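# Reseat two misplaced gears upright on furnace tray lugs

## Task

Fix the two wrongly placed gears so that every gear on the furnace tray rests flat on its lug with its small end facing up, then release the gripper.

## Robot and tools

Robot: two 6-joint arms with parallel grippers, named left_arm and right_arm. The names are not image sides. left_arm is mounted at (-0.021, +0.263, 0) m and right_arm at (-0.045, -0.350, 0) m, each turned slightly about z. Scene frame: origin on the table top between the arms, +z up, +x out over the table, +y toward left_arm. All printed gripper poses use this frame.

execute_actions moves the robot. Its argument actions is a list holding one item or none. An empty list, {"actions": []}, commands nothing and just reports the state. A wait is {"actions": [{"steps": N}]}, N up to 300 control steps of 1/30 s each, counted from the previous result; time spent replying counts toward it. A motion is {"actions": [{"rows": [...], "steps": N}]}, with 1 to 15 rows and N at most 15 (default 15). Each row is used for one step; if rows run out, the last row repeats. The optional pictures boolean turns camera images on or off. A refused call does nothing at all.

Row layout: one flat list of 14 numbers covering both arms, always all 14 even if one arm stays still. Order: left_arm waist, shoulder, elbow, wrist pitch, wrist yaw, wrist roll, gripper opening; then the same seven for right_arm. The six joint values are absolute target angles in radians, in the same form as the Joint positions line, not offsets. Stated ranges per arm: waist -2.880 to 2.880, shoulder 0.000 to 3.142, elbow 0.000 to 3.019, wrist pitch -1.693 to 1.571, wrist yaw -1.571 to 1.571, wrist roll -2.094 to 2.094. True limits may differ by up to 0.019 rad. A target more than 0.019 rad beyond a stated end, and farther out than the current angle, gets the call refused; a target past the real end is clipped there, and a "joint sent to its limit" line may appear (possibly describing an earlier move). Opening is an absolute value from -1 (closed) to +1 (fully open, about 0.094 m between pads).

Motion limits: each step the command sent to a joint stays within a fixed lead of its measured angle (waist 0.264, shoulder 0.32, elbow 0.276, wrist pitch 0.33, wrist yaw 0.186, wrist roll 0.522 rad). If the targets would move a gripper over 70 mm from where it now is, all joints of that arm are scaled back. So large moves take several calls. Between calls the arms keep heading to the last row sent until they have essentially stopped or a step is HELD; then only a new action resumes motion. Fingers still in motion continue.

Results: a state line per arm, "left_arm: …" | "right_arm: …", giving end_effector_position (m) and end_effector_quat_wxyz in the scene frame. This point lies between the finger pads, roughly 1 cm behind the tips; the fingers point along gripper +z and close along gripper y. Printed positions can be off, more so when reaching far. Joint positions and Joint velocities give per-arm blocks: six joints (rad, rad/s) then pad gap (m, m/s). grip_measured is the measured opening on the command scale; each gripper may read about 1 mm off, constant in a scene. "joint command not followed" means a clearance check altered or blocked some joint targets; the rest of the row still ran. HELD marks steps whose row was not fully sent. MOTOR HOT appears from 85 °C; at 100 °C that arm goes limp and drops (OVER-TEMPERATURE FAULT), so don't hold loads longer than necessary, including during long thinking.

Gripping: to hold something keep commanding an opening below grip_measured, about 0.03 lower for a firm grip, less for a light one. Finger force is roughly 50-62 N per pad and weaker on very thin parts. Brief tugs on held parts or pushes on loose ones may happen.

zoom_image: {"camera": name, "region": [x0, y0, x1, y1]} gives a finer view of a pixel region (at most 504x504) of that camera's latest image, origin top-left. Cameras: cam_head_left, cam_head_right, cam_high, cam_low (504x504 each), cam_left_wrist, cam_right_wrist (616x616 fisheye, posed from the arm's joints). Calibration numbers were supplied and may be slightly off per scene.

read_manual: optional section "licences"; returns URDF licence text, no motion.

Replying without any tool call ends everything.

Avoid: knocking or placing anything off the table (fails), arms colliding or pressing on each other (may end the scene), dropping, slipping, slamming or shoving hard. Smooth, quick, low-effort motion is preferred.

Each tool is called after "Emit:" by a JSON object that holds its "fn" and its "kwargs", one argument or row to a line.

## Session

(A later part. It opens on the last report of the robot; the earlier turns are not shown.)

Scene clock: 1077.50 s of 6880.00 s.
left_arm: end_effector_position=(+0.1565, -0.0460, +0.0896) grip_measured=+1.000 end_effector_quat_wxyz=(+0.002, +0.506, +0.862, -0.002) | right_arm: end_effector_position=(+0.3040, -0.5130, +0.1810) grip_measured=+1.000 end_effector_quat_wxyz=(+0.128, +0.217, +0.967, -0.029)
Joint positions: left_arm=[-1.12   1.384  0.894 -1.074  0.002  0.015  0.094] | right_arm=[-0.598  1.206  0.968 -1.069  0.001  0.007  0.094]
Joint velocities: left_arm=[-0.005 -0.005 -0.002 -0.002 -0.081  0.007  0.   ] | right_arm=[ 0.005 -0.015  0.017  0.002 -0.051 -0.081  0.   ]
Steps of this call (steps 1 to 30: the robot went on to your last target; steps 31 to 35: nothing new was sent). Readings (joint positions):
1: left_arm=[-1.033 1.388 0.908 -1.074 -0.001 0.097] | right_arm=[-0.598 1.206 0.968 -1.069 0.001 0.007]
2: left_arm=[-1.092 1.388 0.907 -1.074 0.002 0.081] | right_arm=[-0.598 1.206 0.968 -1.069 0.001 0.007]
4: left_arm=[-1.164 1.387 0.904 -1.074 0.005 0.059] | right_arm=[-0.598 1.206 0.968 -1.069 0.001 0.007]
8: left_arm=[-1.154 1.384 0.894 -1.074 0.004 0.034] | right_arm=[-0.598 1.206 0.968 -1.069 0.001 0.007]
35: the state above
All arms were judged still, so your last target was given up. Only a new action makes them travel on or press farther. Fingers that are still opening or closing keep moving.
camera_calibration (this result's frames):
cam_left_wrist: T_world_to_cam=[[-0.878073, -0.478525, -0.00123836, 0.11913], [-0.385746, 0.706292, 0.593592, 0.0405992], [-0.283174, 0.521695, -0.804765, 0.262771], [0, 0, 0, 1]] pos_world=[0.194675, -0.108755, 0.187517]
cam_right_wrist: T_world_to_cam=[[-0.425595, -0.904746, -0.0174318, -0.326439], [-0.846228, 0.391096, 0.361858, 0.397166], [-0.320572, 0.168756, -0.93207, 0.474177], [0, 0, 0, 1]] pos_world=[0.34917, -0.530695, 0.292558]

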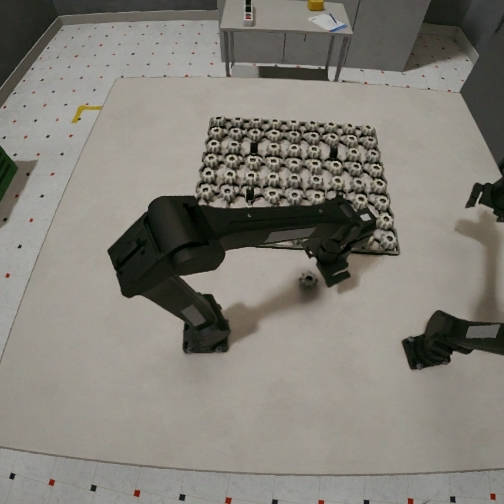

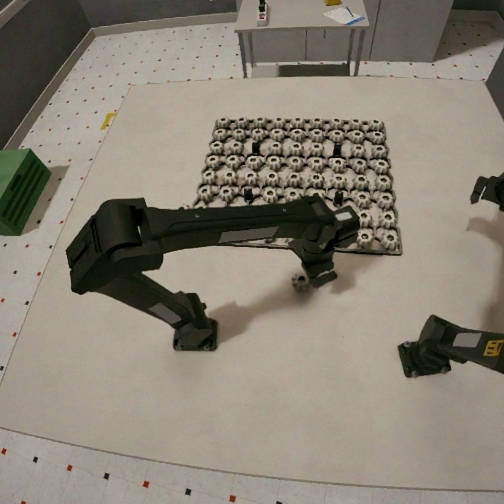

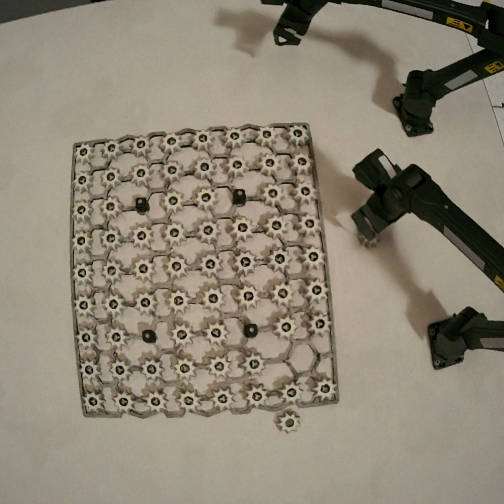

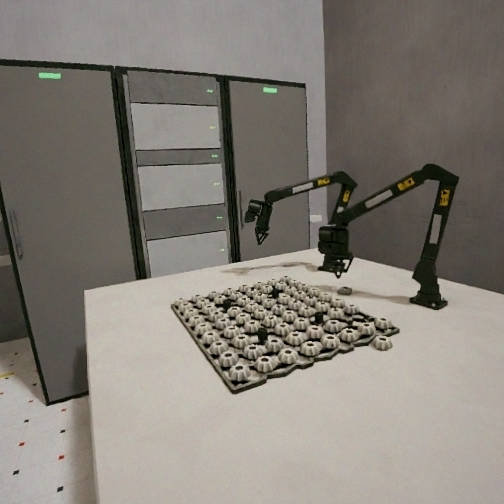

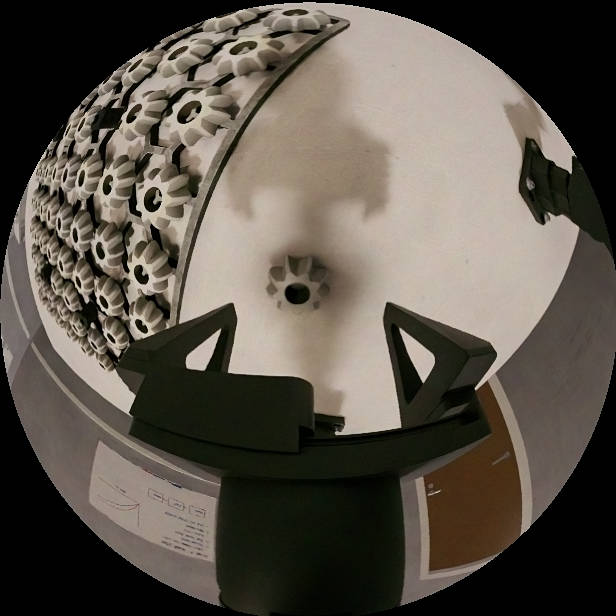

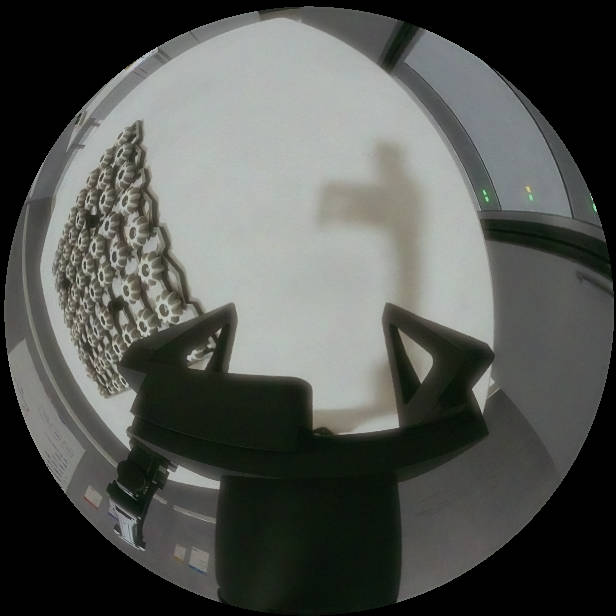

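Emit:
{"fn": "execute_actions", "kwargs": {
  "actions": [
    {"rows": [[-1.088,1.36,0.87,-1.07,0,0,0.7, -0.6,1.2,1.0,-1.08,0,0,1],[-1.088,1.36,0.87,-1.07,0,0,0.7, -0.6,1.2,1.0,-1.08,0,0,1],[-1.088,1.36,0.87,-1.07,0,0,0.7, -0.6,1.2,1.0,-1.08,0,0,1],[-1.088,1.36,0.87,-1.07,0,0,0.7, -0.6,1.2,1.0,-1.08,0,0,1],[-1.088,1.41,0.815,-0.965,0,0,0.7, -0.6,1.2,1.0,-1.08,0,0,1],[-1.088,1.41,0.815,-0.965,0,0,0.7, -0.6,1.2,1.0,-1.08,0,0,1],[-1.088,1.41,0.815,-0.965,0,0,0.7, -0.6,1.2,1.0,-1.08,0,0,1],[-1.088,1.41,0.815,-0.965,0,0,0.7, -0.6,1.2,1.0,-1.08,0,0,1],[-1.088,1.468,0.763,-0.86,0,0,0.7, -0.6,1.2,1.0,-1.08,0,0,1]]}
  ],
  "pictures": false
}}

Emit:
{"fn": "execute_actions", "kwargs": {
  "actions": [
    {"steps": 15}
  ]
}}

Scene clock: 1098.43 s of 6880.00 s.
left_arm: end_effector_position=(+0.1558, -0.0267, +0.0213) grip_measured=+0.702 end_effector_quat_wxyz=(-0.004, +0.494, +0.869, +0.001) | right_arm: end_effector_position=(+0.3040, -0.5130, +0.1810) grip_measured=+1.000 end_effector_quat_wxyz=(+0.128, +0.217, +0.967, -0.029)
Joint positions: left_arm=[-1.093  1.468  0.765 -0.876  0.002  0.014  0.08 ] | right_arm=[-0.598  1.206  0.968 -1.069  0.001  0.007  0.094]
Joint velocities: left_arm=[ 0.005  0.181 -0.076  0.037 -0.037 -0.037 -0.   ] | right_arm=[ 0.005  0.005 -0.002 -0.012 -0.007 -0.037  0.   ]
Steps of this call (steps 1 to 90: nothing new was sent; then 17.43 s passed at rest; steps 91 to 105: all 15 steps of this action). Readings (joint positions):
91: left_arm=[-1.119 1.383 0.893 -1.074 0.002 0.015] | right_arm=[-0.598 1.206 0.968 -1.069 0.001 0.007]
92: left_arm=[-1.115 1.382 0.890 -1.074 0.002 0.015] | right_arm=[-0.598 1.206 0.968 -1.069 0.001 0.007]
94: left_arm=[-1.104 1.378 0.883 -1.074 0.002 0.015] | right_arm=[-0.598 1.206 0.968 -1.069 0.001 0.007]
98: left_arm=[-1.093 1.386 0.836 -0.989 0.002 0.014] | right_arm=[-0.598 1.206 0.968 -1.069 0.001 0.007]
105: the state above

Scene clock: 1098.93 s of 6880.00 s.
left_arm: end_effector_position=(+0.1558, -0.0267, +0.0193) grip_measured=+0.702 end_effector_quat_wxyz=(-0.004, +0.494, +0.869, +0.001) | right_arm: end_effector_position=(+0.3040, -0.5130, +0.1810) grip_measured=+1.000 end_effector_quat_wxyz=(+0.128, +0.217, +0.967, -0.029)
Joint positions: left_arm=[-1.093  1.472  0.762 -0.87   0.002  0.014  0.08 ] | right_arm=[-0.598  1.206  0.968 -1.069  0.001  0.007  0.094]
Joint velocities: left_arm=[-0.005 -0.005 -0.017  0.017 -0.066 -0.022  0.   ] | right_arm=[-0.015  0.005 -0.007  0.007  0.037 -0.022  0.   ]
Steps of this call (steps 1 to 15: the robot went on to your last target). Readings (joint positions):
1: left_arm=[-1.093 1.472 0.763 -0.875 0.002 0.014] | right_arm=[-0.598 1.206 0.968 -1.069 0.001 0.007]
2: left_arm=[-1.093 1.472 0.762 -0.875 0.002 0.014] | right_arm=[-0.598 1.206 0.968 -1.069 0.001 0.007]
4: left_arm=[-1.093 1.472 0.762 -0.871 0.002 0.014] | right_arm=[-0.598 1.206 0.968 -1.069 0.001 0.007]
8: left_arm=[-1.093 1.472 0.762 -0.870 0.002 0.014] | right_arm=[-0.598 1.206 0.968 -1.069 0.001 0.007]
15: the state above
All arms were judged still, so your last target was given up. Only a new action makes them travel on or press farther. Fingers that are still opening or closing keep moving.
camera_calibration (this result's frames):
cam_left_wrist: T_world_to_cam=[[-0.864608, -0.502446, -0.000871422, 0.12494], [-0.400327, 0.687832, 0.605496, 0.0700058], [-0.30363, 0.523866, -0.795848, 0.199005], [0, 0, 0, 1]] pos_world=[0.196473, -0.0896287, 0.116098]
cam_right_wrist: T_world_to_cam=[[-0.425595, -0.904746, -0.0174318, -0.326439], [-0.846228, 0.391096, 0.361858, 0.397166], [-0.320572, 0.168756, -0.93207, 0.474177], [0, 0, 0, 1]] pos_world=[0.34917, -0.530695, 0.292558]

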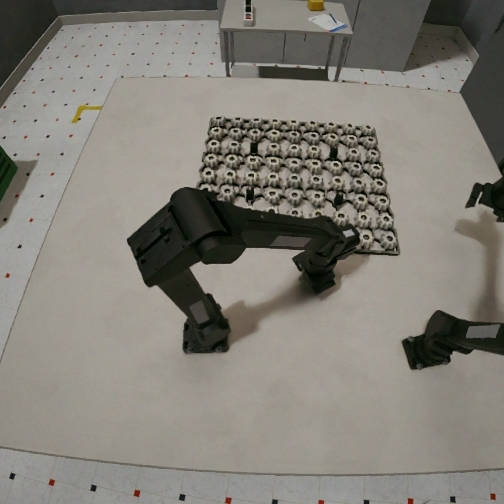

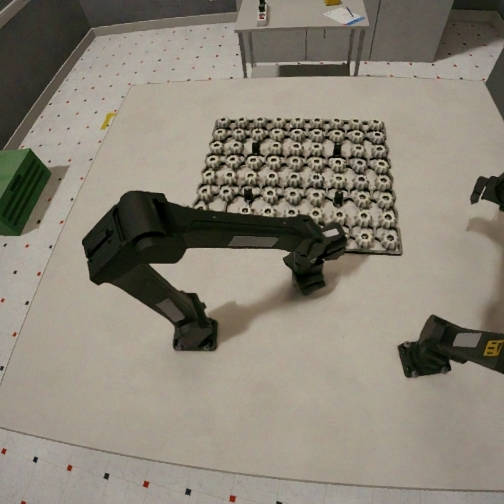

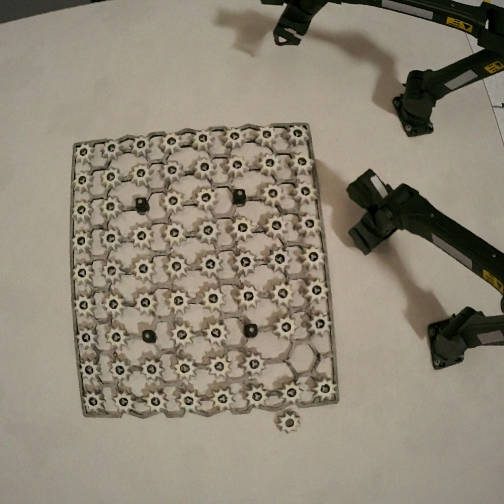

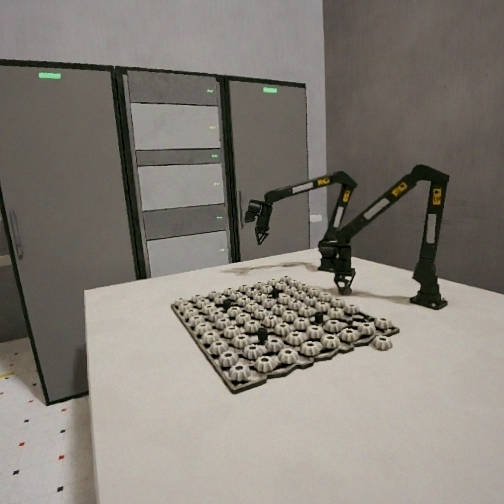

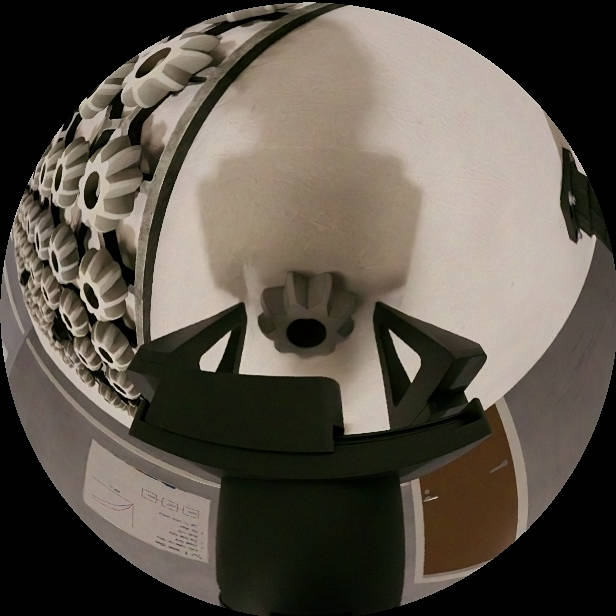

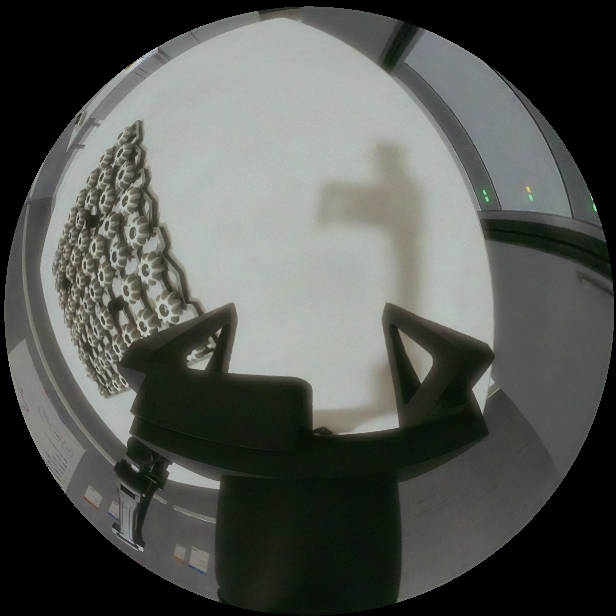

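Emit:
{"fn": "execute_actions", "kwargs": {
  "actions": [
    {"rows": [[-1.093,1.472,0.762,-0.865,0,0,-0.2, -0.6,1.2,1.0,-1.08,0,0,1],[-1.093,1.472,0.762,-0.865,0,0,-0.2, -0.6,1.2,1.0,-1.08,0,0,1],[-1.093,1.472,0.762,-0.865,0,0,-0.2, -0.6,1.2,1.0,-1.08,0,0,1],[-1.093,1.472,0.762,-0.865,0,0,-0.2, -0.6,1.2,1.0,-1.08,0,0,1],[-1.093,1.472,0.762,-0.865,0,0,-0.2, -0.6,1.2,1.0,-1.08,0,0,1],[-1.093,1.472,0.762,-0.865,0,0,-0.2, -0.6,1.2,1.0,-1.08,0,0,1],[-1.093,1.472,0.762,-0.865,0,0,-0.2, -0.6,1.2,1.0,-1.08,0,0,1],[-1.093,1.41,0.865,-0.965,0,0,-0.2, -0.6,1.2,1.0,-1.08,0,0,1],[-1.093,1.41,0.865,-0.965,0,0,-0.2, -0.6,1.2,1.0,-1.08,0,0,1],[-1.093,1.41,0.865,-0.965,0,0,-0.2, -0.6,1.2,1.0,-1.08,0,0,1],[-1.093,1.41,0.865,-0.965,0,0,-0.2, -0.6,1.2,1.0,-1.08,0,0,1],[-1.093,1.36,0.95,-1.08,0,0,-0.2, -0.6,1.2,1.0,-1.08,0,0,1]]}
  ],
  "pictures": false
}}

Emit:
{"fn": "execute_actions", "kwargs": {
  "actions": [
    {"rows": [[-0.6,1.40,1.073,-1.09,0,0.78,-0.2, -0.6,1.2,1.0,-1.08,0,0,1],[-0.6,1.40,1.073,-1.09,0,0.78,-0.2, -0.6,1.2,1.0,-1.08,0,0,1],[-0.6,1.40,1.073,-1.09,0,0.78,-0.2, -0.6,1.2,1.0,-1.08,0,0,1],[-0.6,1.40,1.073,-1.09,0,0.78,-0.2, -0.6,1.2,1.0,-1.08,0,0,1],[-0.6,1.40,1.073,-1.09,0,0.78,-0.2, -0.6,1.2,1.0,-1.08,0,0,1],[-0.6,1.40,1.073,-1.09,0,0.78,-0.2, -0.6,1.2,1.0,-1.08,0,0,1],[-0.6,1.40,1.073,-1.09,0,0.78,-0.2, -0.6,1.2,1.0,-1.08,0,0,1],[-0.6,1.40,1.073,-1.09,0,0.78,-0.2, -0.6,1.2,1.0,-1.08,0,0,1],[-0.112,1.48,1.073,-1.09,0,0.78,-0.2, -0.6,1.2,1.0,-1.08,0,0,1]]}
  ],
  "pictures": false
}}

Emit:
{"fn": "execute_actions", "kwargs": {
  "actions": [
    {"steps": 35}
  ]
}}

Scene clock: 1120.80 s of 6880.00 s.
left_arm: end_effector_position=(+0.1560, -0.0261, +0.0605) grip_measured=+0.172 end_effector_quat_wxyz=(-0.022, +0.494, +0.869, +0.012) | right_arm: end_effector_position=(+0.3040, -0.5130, +0.1810) grip_measured=+1.000 end_effector_quat_wxyz=(+0.128, +0.217, +0.967, -0.029)
Joint positions: left_arm=[-1.093  1.42   0.84  -1.041 -0.     0.013  0.055] | right_arm=[-0.598  1.206  0.968 -1.069  0.001  0.007  0.094]
Joint velocities: left_arm=[ 0.024 -0.357  0.432 -0.51  -0.022  0.051 -0.   ] | right_arm=[-0.005  0.005 -0.007 -0.017  0.066  0.007  0.   ]
Steps of this call (steps 1 to 90: nothing new was sent; then 18.37 s passed at rest; steps 91 to 105: all 15 steps of this action). Readings (joint positions):
91: left_arm=[-1.093 1.472 0.762 -0.870 0.002 0.014] | right_arm=[-0.598 1.206 0.968 -1.069 0.001 0.007]
92: left_arm=[-1.093 1.472 0.762 -0.870 -0.003 0.014] | right_arm=[-0.598 1.206 0.968 -1.069 0.001 0.007]
94: left_arm=[-1.093 1.472 0.762 -0.869 0.000 0.013] | right_arm=[-0.598 1.206 0.968 -1.069 0.001 0.007]
98: left_arm=[-1.093 1.470 0.768 -0.883 -0.000 0.013] | right_arm=[-0.598 1.206 0.968 -1.069 0.001 0.007]
105: the state above

Scene clock: 1121.30 s of 6880.00 s.
left_arm: end_effector_position=(+0.3510, +0.1242, +0.0963) grip_measured=+0.172 end_effector_quat_wxyz=(+0.019, +0.465, +0.885, +0.000) | right_arm: end_effector_position=(+0.3040, -0.5130, +0.1810) grip_measured=+1.000 end_effector_quat_wxyz=(+0.128, +0.217, +0.967, -0.029)
Joint positions: left_arm=[-0.427  1.459  0.991 -1.064  0.004  0.613  0.055] | right_arm=[-0.598  1.206  0.968 -1.069  0.001  0.007  0.094]
Joint velocities: left_arm=[ 1.705  0.22  -0.012 -0.007 -0.007  0.505 -0.   ] | right_arm=[-0.005  0.005 -0.022  0.002  0.007 -0.051  0.   ]
Steps of this call (steps 1 to 15: all 15 steps of this action). Readings (joint positions):
1: left_arm=[-1.085 1.412 0.856 -1.053 0.004 0.048] | right_arm=[-0.598 1.206 0.968 -1.069 0.001 0.007]
2: left_arm=[-1.066 1.407 0.872 -1.058 0.009 0.095] | right_arm=[-0.598 1.206 0.968 -1.069 0.001 0.007]
4: left_arm=[-1.000 1.407 0.905 -1.061 0.009 0.194] | right_arm=[-0.598 1.206 0.968 -1.069 0.001 0.007]
8: left_arm=[-0.818 1.407 0.952 -1.061 0.008 0.395] | right_arm=[-0.598 1.206 0.968 -1.069 0.001 0.007]
15: the state above

Scene clock: 1122.47 s of 6880.00 s.
left_arm: end_effector_position=(+0.3762, +0.2457, +0.0902) grip_measured=+0.173 end_effector_quat_wxyz=(+0.003, +0.393, +0.920, +0.001) | right_arm: end_effector_position=(+0.3040, -0.5130, +0.1810) grip_measured=+1.000 end_effector_quat_wxyz=(+0.128, +0.217, +0.967, -0.029)
Joint positions: left_arm=[-0.116  1.488  1.005 -1.081  0.     0.765  0.055] | right_arm=[-0.598  1.206  0.968 -1.069  0.001  0.007  0.094]
Joint velocities: left_arm=[-0.005  0.005 -0.002 -0.002 -0.051 -0.037 -0.   ] | right_arm=[-0.005 -0.015 -0.002 -0.012  0.022  0.051  0.   ]
Steps of this call (steps 1 to 30: the robot went on to your last target; steps 31 to 35: nothing new was sent). Readings (joint positions):
1: left_arm=[-0.369 1.466 0.991 -1.064 0.004 0.631] | right_arm=[-0.598 1.206 0.968 -1.069 0.001 0.007]
2: left_arm=[-0.309 1.473 0.991 -1.065 0.003 0.647] | right_arm=[-0.598 1.206 0.968 -1.069 0.001 0.007]
4: left_arm=[-0.194 1.483 0.993 -1.068 0.001 0.682] | right_arm=[-0.598 1.206 0.968 -1.069 0.001 0.007]
8: left_arm=[-0.060 1.488 1.003 -1.077 -0.010 0.729] | right_arm=[-0.598 1.206 0.968 -1.069 0.001 0.007]
35: the state above
All arms were judged still, so your last target was given up. Only a new action makes them travel on or press farther. Fingers that are still opening or closing keep moving.
camera_calibration (this result's frames):
cam_left_wrist: T_world_to_cam=[[-0.729848, -0.683574, -0.00698671, 0.446783], [-0.552641, 0.583974, 0.594611, 0.0117694], [-0.40238, 0.437836, -0.803983, 0.23872], [0, 0, 0, 1]] pos_world=[0.428644, 0.194016, 0.188051]
cam_right_wrist: T_world_to_cam=[[-0.425595, -0.904746, -0.0174318, -0.326439], [-0.846228, 0.391096, 0.361858, 0.397166], [-0.320572, 0.168756, -0.93207, 0.474177], [0, 0, 0, 1]] pos_world=[0.34917, -0.530695, 0.292558]

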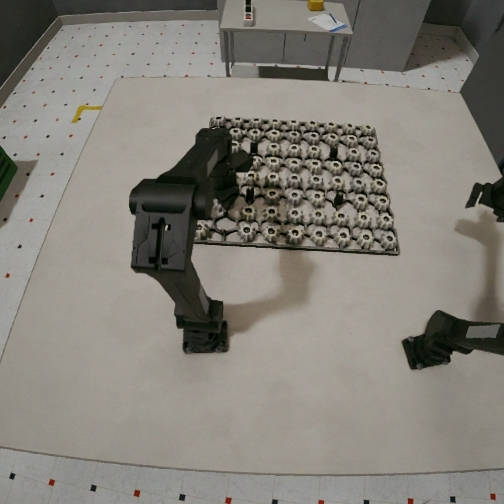

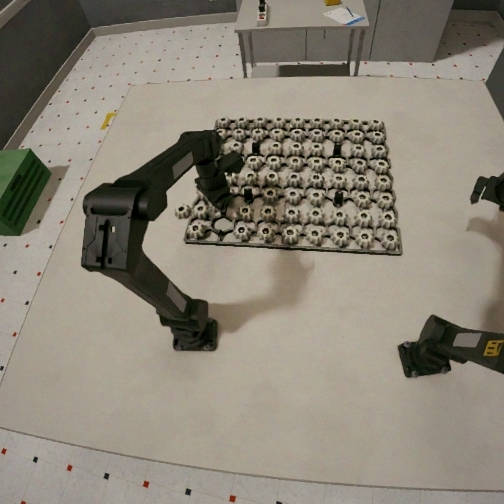

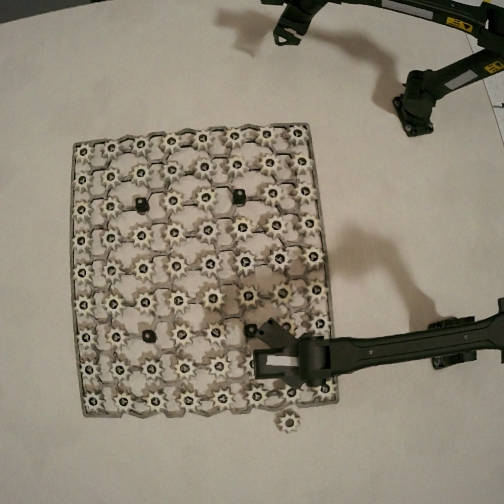

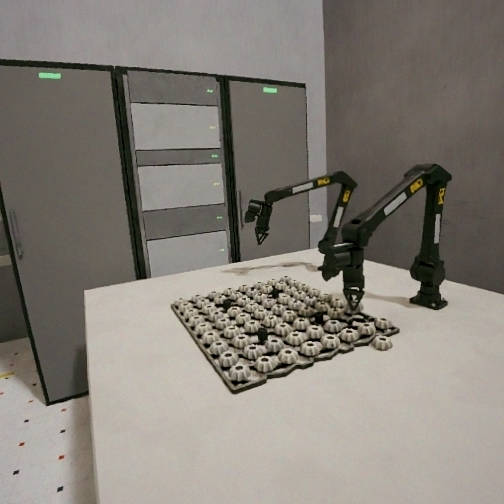

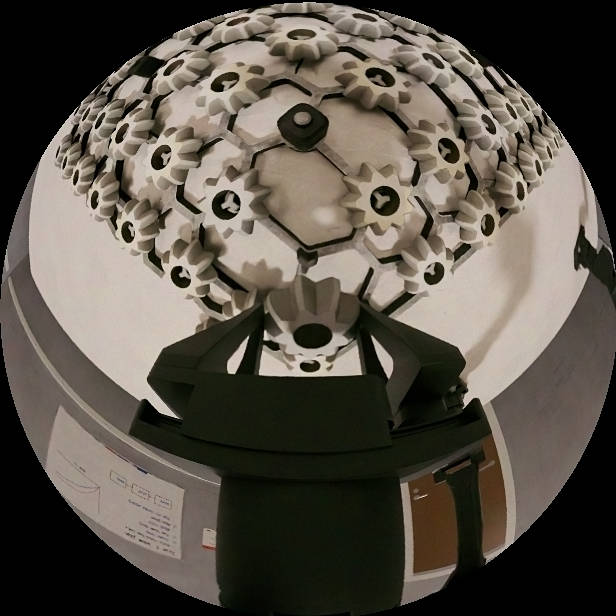

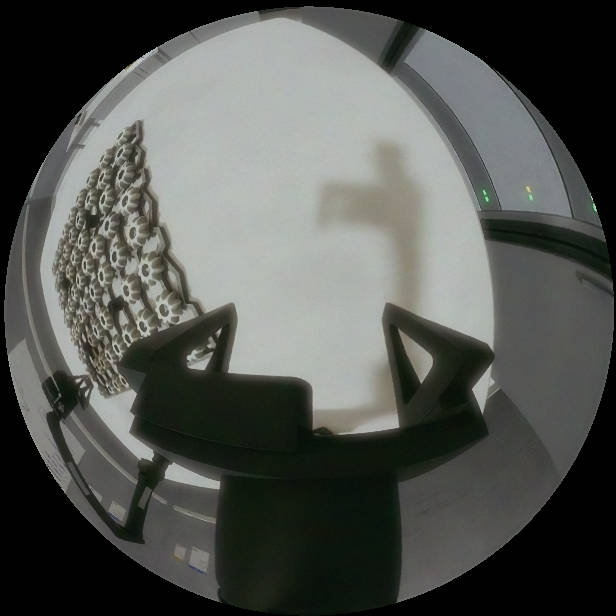

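Emit:
{"fn": "execute_actions", "kwargs": {
  "actions": []
}}

Scene clock: 1146.83 s of 6880.00 s.
left_arm: end_effector_position=(+0.3762, +0.2457, +0.0902) grip_measured=+0.173 end_effector_quat_wxyz=(+0.003, +0.393, +0.920, +0.001) | right_arm: end_effector_position=(+0.3040, -0.5130, +0.1810) grip_measured=+1.000 end_effector_quat_wxyz=(+0.128, +0.217, +0.967, -0.029)
Joint positions: left_arm=[-0.116  1.488  1.005 -1.081  0.     0.765  0.055] | right_arm=[-0.598  1.206  0.968 -1.069  0.001  0.007  0.094]
Joint velocities: left_arm=[-0.005 -0.015 -0.012 -0.017 -0.051 -0.007  0.001] | right_arm=[ 0.005  0.005  0.007 -0.012 -0.037  0.022  0.   ]
Steps of this call (steps 1 to 90: nothing new was sent; then 21.37 s passed at rest). Readings (joint positions):
1: left_arm=[-0.116 1.488 1.005 -1.081 0.000 0.765] | right_arm=[-0.598 1.206 0.968 -1.069 0.001 0.007]
2: left_arm=[-0.116 1.488 1.005 -1.081 0.000 0.765] | right_arm=[-0.598 1.206 0.968 -1.069 0.001 0.007]
4: left_arm=[-0.116 1.488 1.005 -1.081 0.000 0.765] | right_arm=[-0.598 1.206 0.968 -1.069 0.001 0.007]
8: left_arm=[-0.116 1.488 1.005 -1.081 0.000 0.765] | right_arm=[-0.598 1.206 0.968 -1.069 0.001 0.007]
90: the state above
camera_calibration (this result's frames):
cam_left_wrist: T_world_to_cam=[[-0.729848, -0.683574, -0.00698671, 0.446783], [-0.552641, 0.583974, 0.594611, 0.0117694], [-0.40238, 0.437836, -0.803983, 0.23872], [0, 0, 0, 1]] pos_world=[0.428644, 0.194016, 0.188051]
cam_right_wrist: T_world_to_cam=[[-0.425595, -0.904746, -0.0174318, -0.326439], [-0.846228, 0.391096, 0.361858, 0.397166], [-0.320572, 0.168756, -0.93207, 0.474177], [0, 0, 0, 1]] pos_world=[0.34917, -0.530695, 0.292558]

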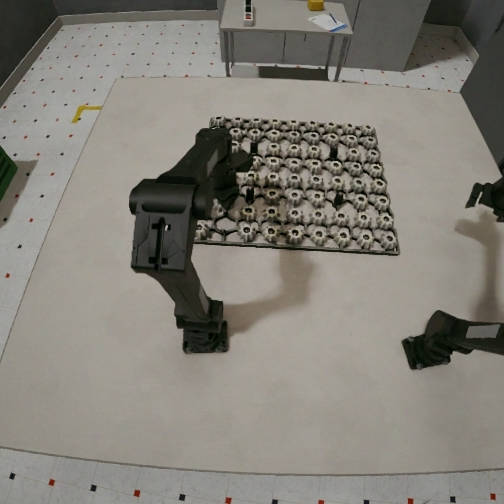

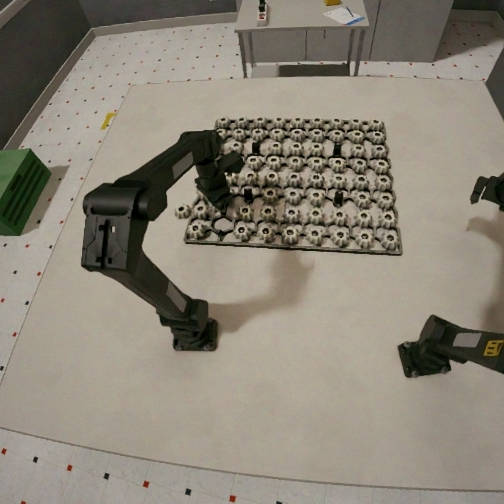

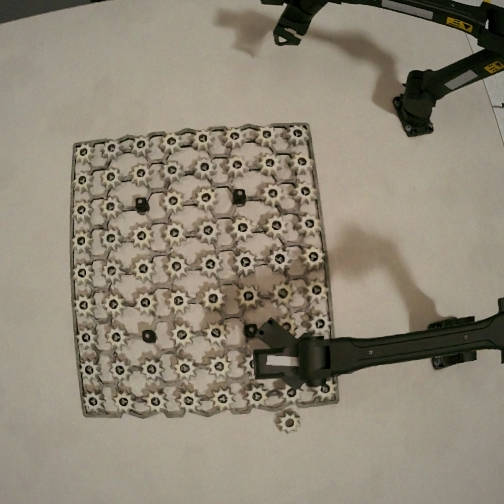

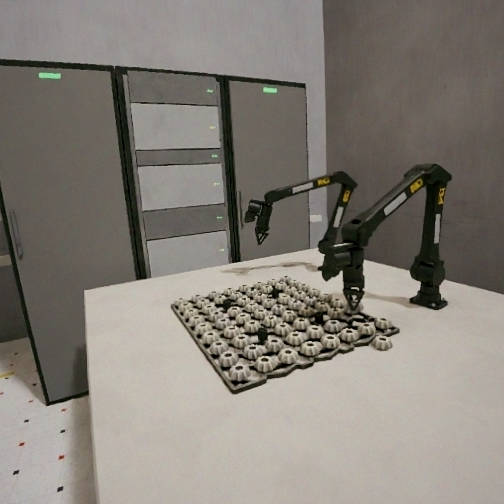

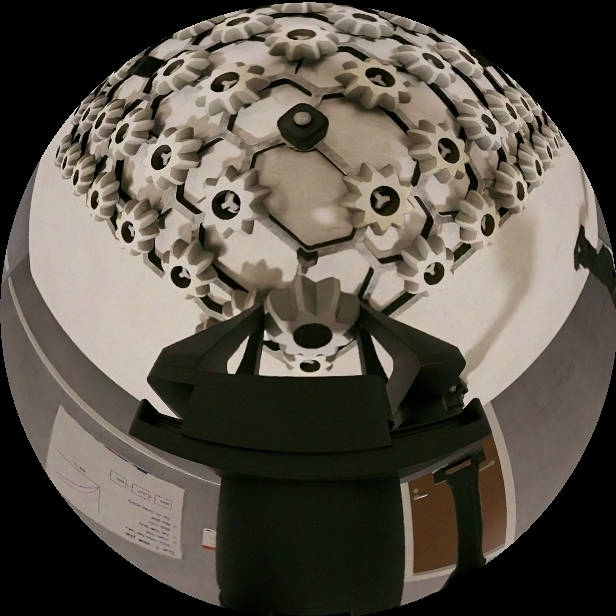

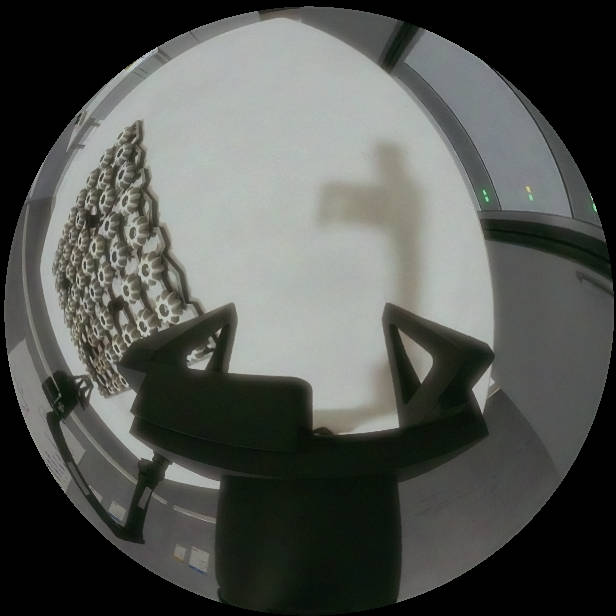

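Emit:
{"fn": "execute_actions", "kwargs": {
  "actions": [
    {"rows":[[-0.117,1.50,1.025,-1.09,0,0.765,-0.2,-0.6,1.2,1.0,-1.08,0,0,1]],"steps":15}
  ],
  "pictures": false
}}

Emit:
{"fn": "execute_actions", "kwargs": {
  "actions": [
    {"rows":[[-0.117,1.527,0.981,-1.005,0,0.765,-0.2,-0.6,1.2,1.0,-1.08,0,0,1]],"steps":15}
  ],
  "pictures": false
}}

Emit:
{"fn": "execute_actions", "kwargs": {
  "actions": [
    {"rows":[[-0.117,1.552,0.961,-0.965,0,0.765,-0.2,-0.6,1.2,1.0,-1.08,0,0,1]],"steps":15}
  ]
}}

Scene clock: 1167.97 s of 6880.00 s.
left_arm: end_effector_position=(+0.3760, +0.2457, +0.0881) grip_measured=+0.173 end_effector_quat_wxyz=(+0.000, +0.393, +0.920, -0.000) | right_arm: end_effector_position=(+0.3040, -0.5130, +0.1810) grip_measured=+1.000 end_effector_quat_wxyz=(+0.128, +0.217, +0.967, -0.029)
Joint positions: left_arm=[-0.116  1.494  1.005 -1.081  0.     0.765  0.055] | right_arm=[-0.598  1.206  0.968 -1.069  0.001  0.007  0.094]
Joint velocities: left_arm=[-0.005 -0.005  0.007 -0.007 -0.095  0.007  0.001] | right_arm=[ 0.005 -0.015 -0.002 -0.002  0.022 -0.022  0.   ]
Steps of this call (steps 1 to 90: nothing new was sent; then 17.63 s passed at rest; steps 91 to 105: all 15 steps of this action). Readings (joint positions):
91: left_arm=[-0.116 1.488 1.005 -1.081 0.000 0.765] | right_arm=[-0.598 1.206 0.968 -1.069 0.001 0.007]
92: left_arm=[-0.116 1.489 1.005 -1.081 0.000 0.765] | right_arm=[-0.598 1.206 0.968 -1.069 0.001 0.007]
94: left_arm=[-0.116 1.490 1.005 -1.081 0.000 0.765] | right_arm=[-0.598 1.206 0.968 -1.069 0.001 0.007]
98: left_arm=[-0.116 1.493 1.005 -1.081 0.000 0.765] | right_arm=[-0.598 1.206 0.968 -1.069 0.001 0.007]
105: the state above

Scene clock: 1168.47 s of 6880.00 s.
left_arm: end_effector_position=(+0.3786, +0.2456, +0.0654) grip_measured=+0.173 end_effector_quat_wxyz=(+0.002, +0.393, +0.920, +0.001) | right_arm: end_effector_position=(+0.3040, -0.5130, +0.1810) grip_measured=+1.000 end_effector_quat_wxyz=(+0.128, +0.217, +0.967, -0.029)
Joint positions: left_arm=[-0.116  1.53   0.978 -1.015  0.     0.765  0.055] | right_arm=[-0.598  1.206  0.968 -1.069  0.001  0.007  0.094]
Joint velocities: left_arm=[-0.005  0.005 -0.007 -0.002  0.081 -0.051  0.001] | right_arm=[-0.015 -0.015 -0.012  0.002  0.051  0.037  0.   ]
Steps of this call (steps 1 to 15: all 15 steps of this action). Readings (joint positions):
1: left_arm=[-0.116 1.495 1.002 -1.071 0.000 0.765] | right_arm=[-0.598 1.206 0.968 -1.069 0.001 0.007]
2: left_arm=[-0.116 1.496 0.996 -1.050 0.000 0.765] | right_arm=[-0.598 1.206 0.968 -1.069 0.001 0.007]
4: left_arm=[-0.116 1.506 0.989 -1.025 0.000 0.765] | right_arm=[-0.598 1.206 0.968 -1.069 0.001 0.007]
8: left_arm=[-0.116 1.527 0.981 -1.016 0.000 0.765] | right_arm=[-0.598 1.206 0.968 -1.069 0.001 0.007]
15: the state above

Scene clock: 1168.97 s of 6880.00 s.
left_arm: end_effector_position=(+0.3800, +0.2456, +0.0541) grip_measured=+0.170 end_effector_quat_wxyz=(+0.005, +0.393, +0.919, +0.002) | right_arm: end_effector_position=(+0.3040, -0.5130, +0.1810) grip_measured=+1.000 end_effector_quat_wxyz=(+0.128, +0.217, +0.967, -0.029)
Joint positions: left_arm=[-0.116  1.547  0.962 -0.975  0.     0.765  0.055] | right_arm=[-0.598  1.206  0.968 -1.069  0.001  0.007  0.094]
Joint velocities: left_arm=[-0.005  0.005 -0.012  0.007  0.081 -0.007  0.001] | right_arm=[ 0.005 -0.015 -0.007 -0.017 -0.007  0.007  0.   ]
Steps of this call (steps 1 to 15: all 15 steps of this action). Readings (joint positions):
1: left_arm=[-0.116 1.530 0.975 -1.008 0.000 0.765] | right_arm=[-0.598 1.206 0.968 -1.069 0.001 0.007]
2: left_arm=[-0.116 1.531 0.972 -0.995 0.000 0.765] | right_arm=[-0.598 1.206 0.968 -1.069 0.001 0.007]
4: left_arm=[-0.116 1.536 0.967 -0.980 0.000 0.765] | right_arm=[-0.598 1.206 0.968 -1.069 0.001 0.007]
8: left_arm=[-0.116 1.547 0.962 -0.976 0.000 0.765] | right_arm=[-0.598 1.206 0.968 -1.069 0.001 0.007]
15: the state above
camera_calibration (this result's frames):
cam_left_wrist: T_world_to_cam=[[-0.729809, -0.683575, -0.0101965, 0.449354], [-0.555141, 0.583852, 0.592397, 0.0364794], [-0.398995, 0.437998, -0.805581, 0.20997], [0, 0, 0, 1]] pos_world=[0.431971, 0.193902, 0.152119]
cam_right_wrist: T_world_to_cam=[[-0.425595, -0.904746, -0.0174318, -0.326439], [-0.846228, 0.391096, 0.361858, 0.397166], [-0.320572, 0.168756, -0.93207, 0.474177], [0, 0, 0, 1]] pos_world=[0.34917, -0.530695, 0.292558]

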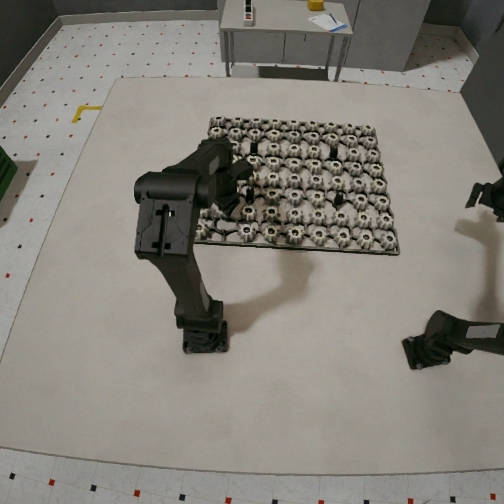

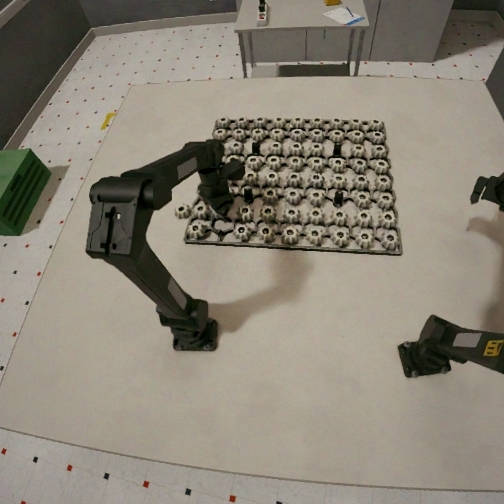

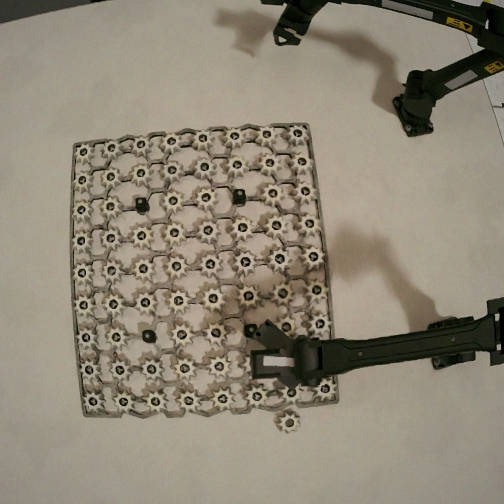

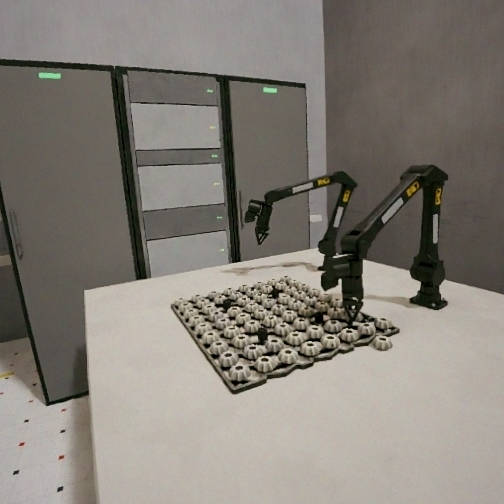

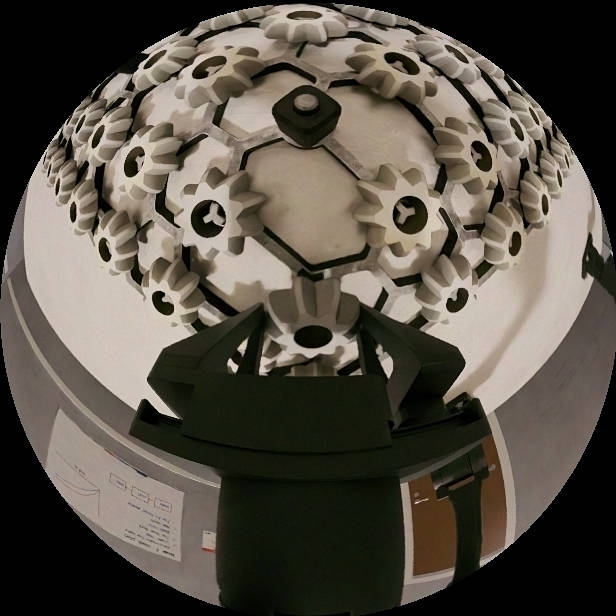

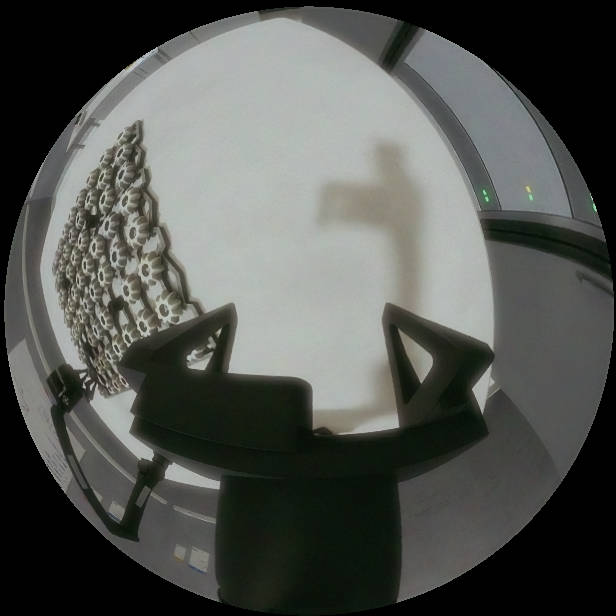

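Emit:
{"fn": "execute_actions", "kwargs": {
  "actions": [
    {"rows":[[-0.13,1.535,1.02,-1.03,0,0.765,-0.2,-0.6,1.2,1.0,-1.08,0,0,1]],"steps":15}
  ],
  "pictures": false
}}

Emit:
{"fn": "execute_actions", "kwargs": {
  "actions": [
    {"steps":10}
  ],
  "pictures": false
}}

Scene clock: 1185.77 s of 6880.00 s.
left_arm: end_effector_position=(+0.3692, +0.2438, +0.0546) grip_measured=+0.170 end_effector_quat_wxyz=(-0.016, +0.396, +0.918, -0.006) | right_arm: end_effector_position=(+0.3040, -0.5130, +0.1810) grip_measured=+1.000 end_effector_quat_wxyz=(+0.128, +0.217, +0.967, -0.029)
Joint positions: left_arm=[-0.121  1.547  0.963 -1.021  0.     0.765  0.055] | right_arm=[-0.598  1.206  0.968 -1.069  0.001  0.007  0.094]
Joint velocities: left_arm=[-0.015 -0.015 -0.017  0.002  0.007 -0.022 -0.001] | right_arm=[ 0.005 -0.015 -0.007 -0.007 -0.022 -0.051  0.   ]
Steps of this call (steps 1 to 15: the robot went on to your last target; steps 16 to 90: nothing new was sent; then 13.30 s passed at rest; steps 91 to 105: all 15 steps of this action). Readings (joint positions):
91: left_arm=[-0.116 1.547 0.963 -0.982 0.000 0.765] | right_arm=[-0.598 1.206 0.968 -1.069 0.001 0.007]
92: left_arm=[-0.116 1.547 0.963 -0.995 0.000 0.765] | right_arm=[-0.598 1.206 0.968 -1.069 0.001 0.007]
94: left_arm=[-0.119 1.547 0.963 -1.013 0.000 0.765] | right_arm=[-0.598 1.206 0.968 -1.069 0.001 0.007]
98: left_arm=[-0.121 1.547 0.963 -1.020 0.000 0.765] | right_arm=[-0.598 1.206 0.968 -1.069 0.001 0.007]
105: the state above

Scene clock: 1186.10 s of 6880.00 s.
left_arm: end_effector_position=(+0.3692, +0.2438, +0.0546) grip_measured=+0.170 end_effector_quat_wxyz=(-0.016, +0.396, +0.918, -0.006) | right_arm: end_effector_position=(+0.3040, -0.5130, +0.1810) grip_measured=+1.000 end_effector_quat_wxyz=(+0.128, +0.217, +0.967, -0.029)
Joint positions: left_arm=[-0.121  1.547  0.963 -1.021  0.     0.765  0.055] | right_arm=[-0.598  1.206  0.968 -1.069  0.001  0.007  0.094]
Joint velocities: left_arm=[-0.005 -0.015  0.007  0.002  0.007  0.022  0.001] | right_arm=[ 0.005  0.015 -0.002 -0.017  0.022  0.037  0.   ]
Steps of this call (steps 1 to 10: the robot went on to your last target). Readings (joint positions):
1: left_arm=[-0.121 1.547 0.963 -1.021 0.000 0.765] | right_arm=[-0.598 1.206 0.968 -1.069 0.001 0.007]
2: left_arm=[-0.121 1.547 0.963 -1.021 0.000 0.765] | right_arm=[-0.598 1.206 0.968 -1.069 0.001 0.007]
4: left_arm=[-0.121 1.547 0.963 -1.021 0.000 0.765] | right_arm=[-0.598 1.206 0.968 -1.069 0.001 0.007]
8: left_arm=[-0.121 1.547 0.963 -1.021 0.000 0.765] | right_arm=[-0.598 1.206 0.968 -1.069 0.001 0.007]
10: the state above

Ugh, elbow stiction dragged it. Lift with stronger elbow command.

Emit:
{"fn": "execute_actions", "kwargs": {
  "actions": [
    {"rows":[[-0.135,1.53,1.09,-1.05,0,0.765,-0.2,-0.6,1.2,1.0,-1.08,0,0,1]],"steps":15}
  ]
}}

Scene clock: 1191.97 s of 6880.00 s.
left_arm: end_effector_position=(+0.3963, +0.2404, +0.0783) grip_measured=+0.170 end_effector_quat_wxyz=(+0.008, +0.398, +0.917, +0.003) | right_arm: end_effector_position=(+0.3040, -0.5130, +0.1810) grip_measured=+1.000 end_effector_quat_wxyz=(+0.128, +0.217, +0.967, -0.029)
Joint positions: left_arm=[-0.126  1.547  1.037 -1.043  0.     0.765  0.055] | right_arm=[-0.598  1.206  0.968 -1.069  0.001  0.007  0.094]
Joint velocities: left_arm=[ 0.005 -0.005 -0.007 -0.022  0.022  0.051 -0.001] | right_arm=[-0.015  0.024 -0.007  0.002 -0.037  0.022  0.   ]
Steps of this call (steps 1 to 15: the robot went on to your last target; steps 16 to 90: nothing new was sent; then 2.37 s passed at rest; steps 91 to 105: all 15 steps of this action). Readings (joint positions):
91: left_arm=[-0.122 1.547 0.968 -1.026 0.000 0.765] | right_arm=[-0.598 1.206 0.968 -1.069 0.001 0.007]
92: left_arm=[-0.122 1.547 0.976 -1.035 0.000 0.765] | right_arm=[-0.598 1.206 0.968 -1.069 0.001 0.007]
94: left_arm=[-0.124 1.547 0.998 -1.042 0.000 0.765] | right_arm=[-0.598 1.206 0.968 -1.069 0.001 0.007]
98: left_arm=[-0.126 1.547 1.033 -1.042 0.000 0.765] | right_arm=[-0.598 1.206 0.968 -1.069 0.001 0.007]
105: the state above
camera_calibration (this result's frames):
cam_left_wrist: T_world_to_cam=[[-0.736988, -0.675745, -0.0147356, 0.459278], [-0.552697, 0.589953, 0.588627, 0.0320336], [-0.389068, 0.441955, -0.808271, 0.233598], [0, 0, 0, 1]] pos_world=[0.447073, 0.188216, 0.176723]
cam_right_wrist: T_world_to_cam=[[-0.425595, -0.904746, -0.0174318, -0.326439], [-0.846228, 0.391096, 0.361858, 0.397166], [-0.320572, 0.168756, -0.93207, 0.474177], [0, 0, 0, 1]] pos_world=[0.34917, -0.530695, 0.292558]

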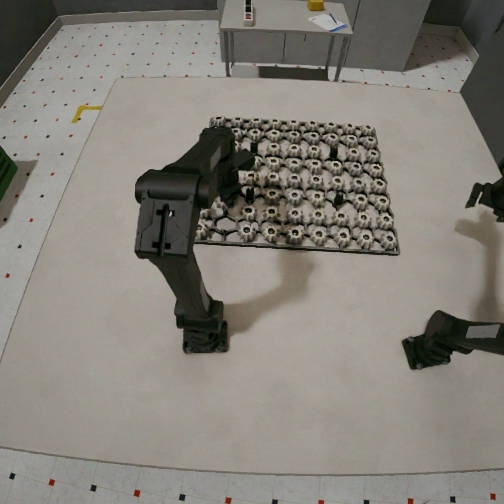

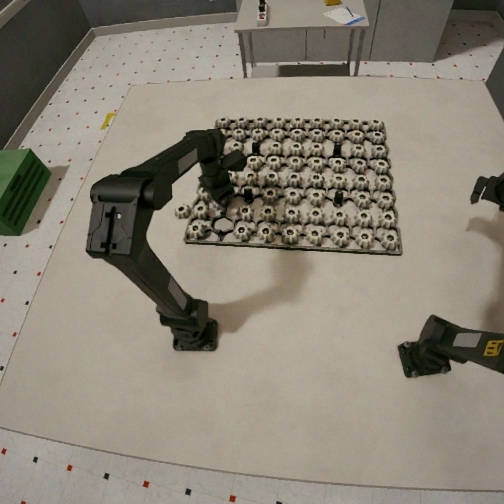

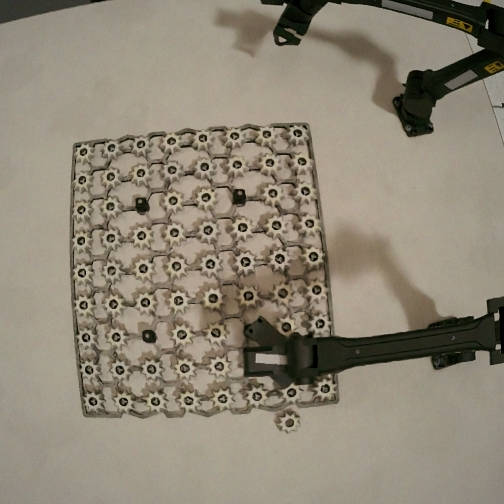

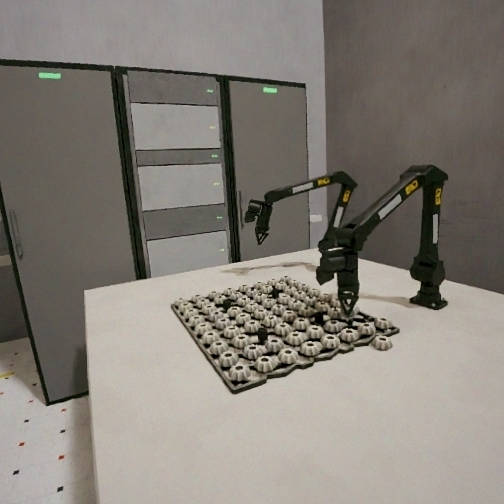

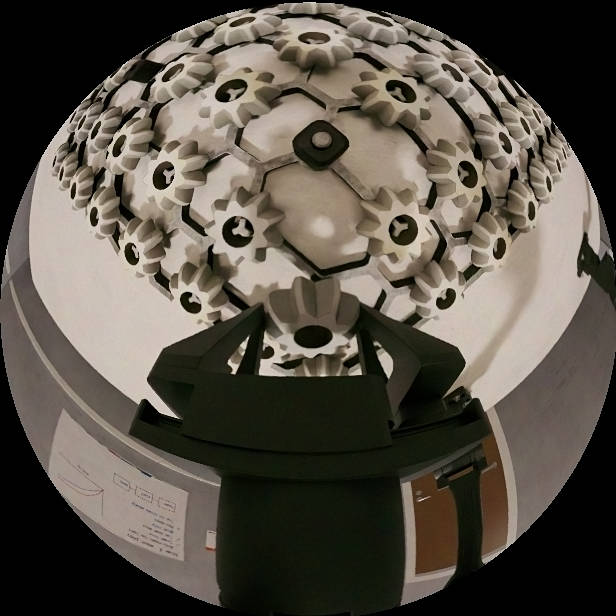

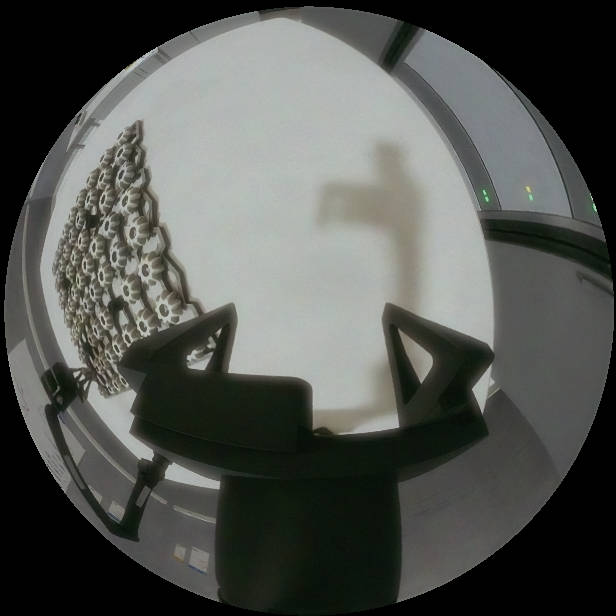

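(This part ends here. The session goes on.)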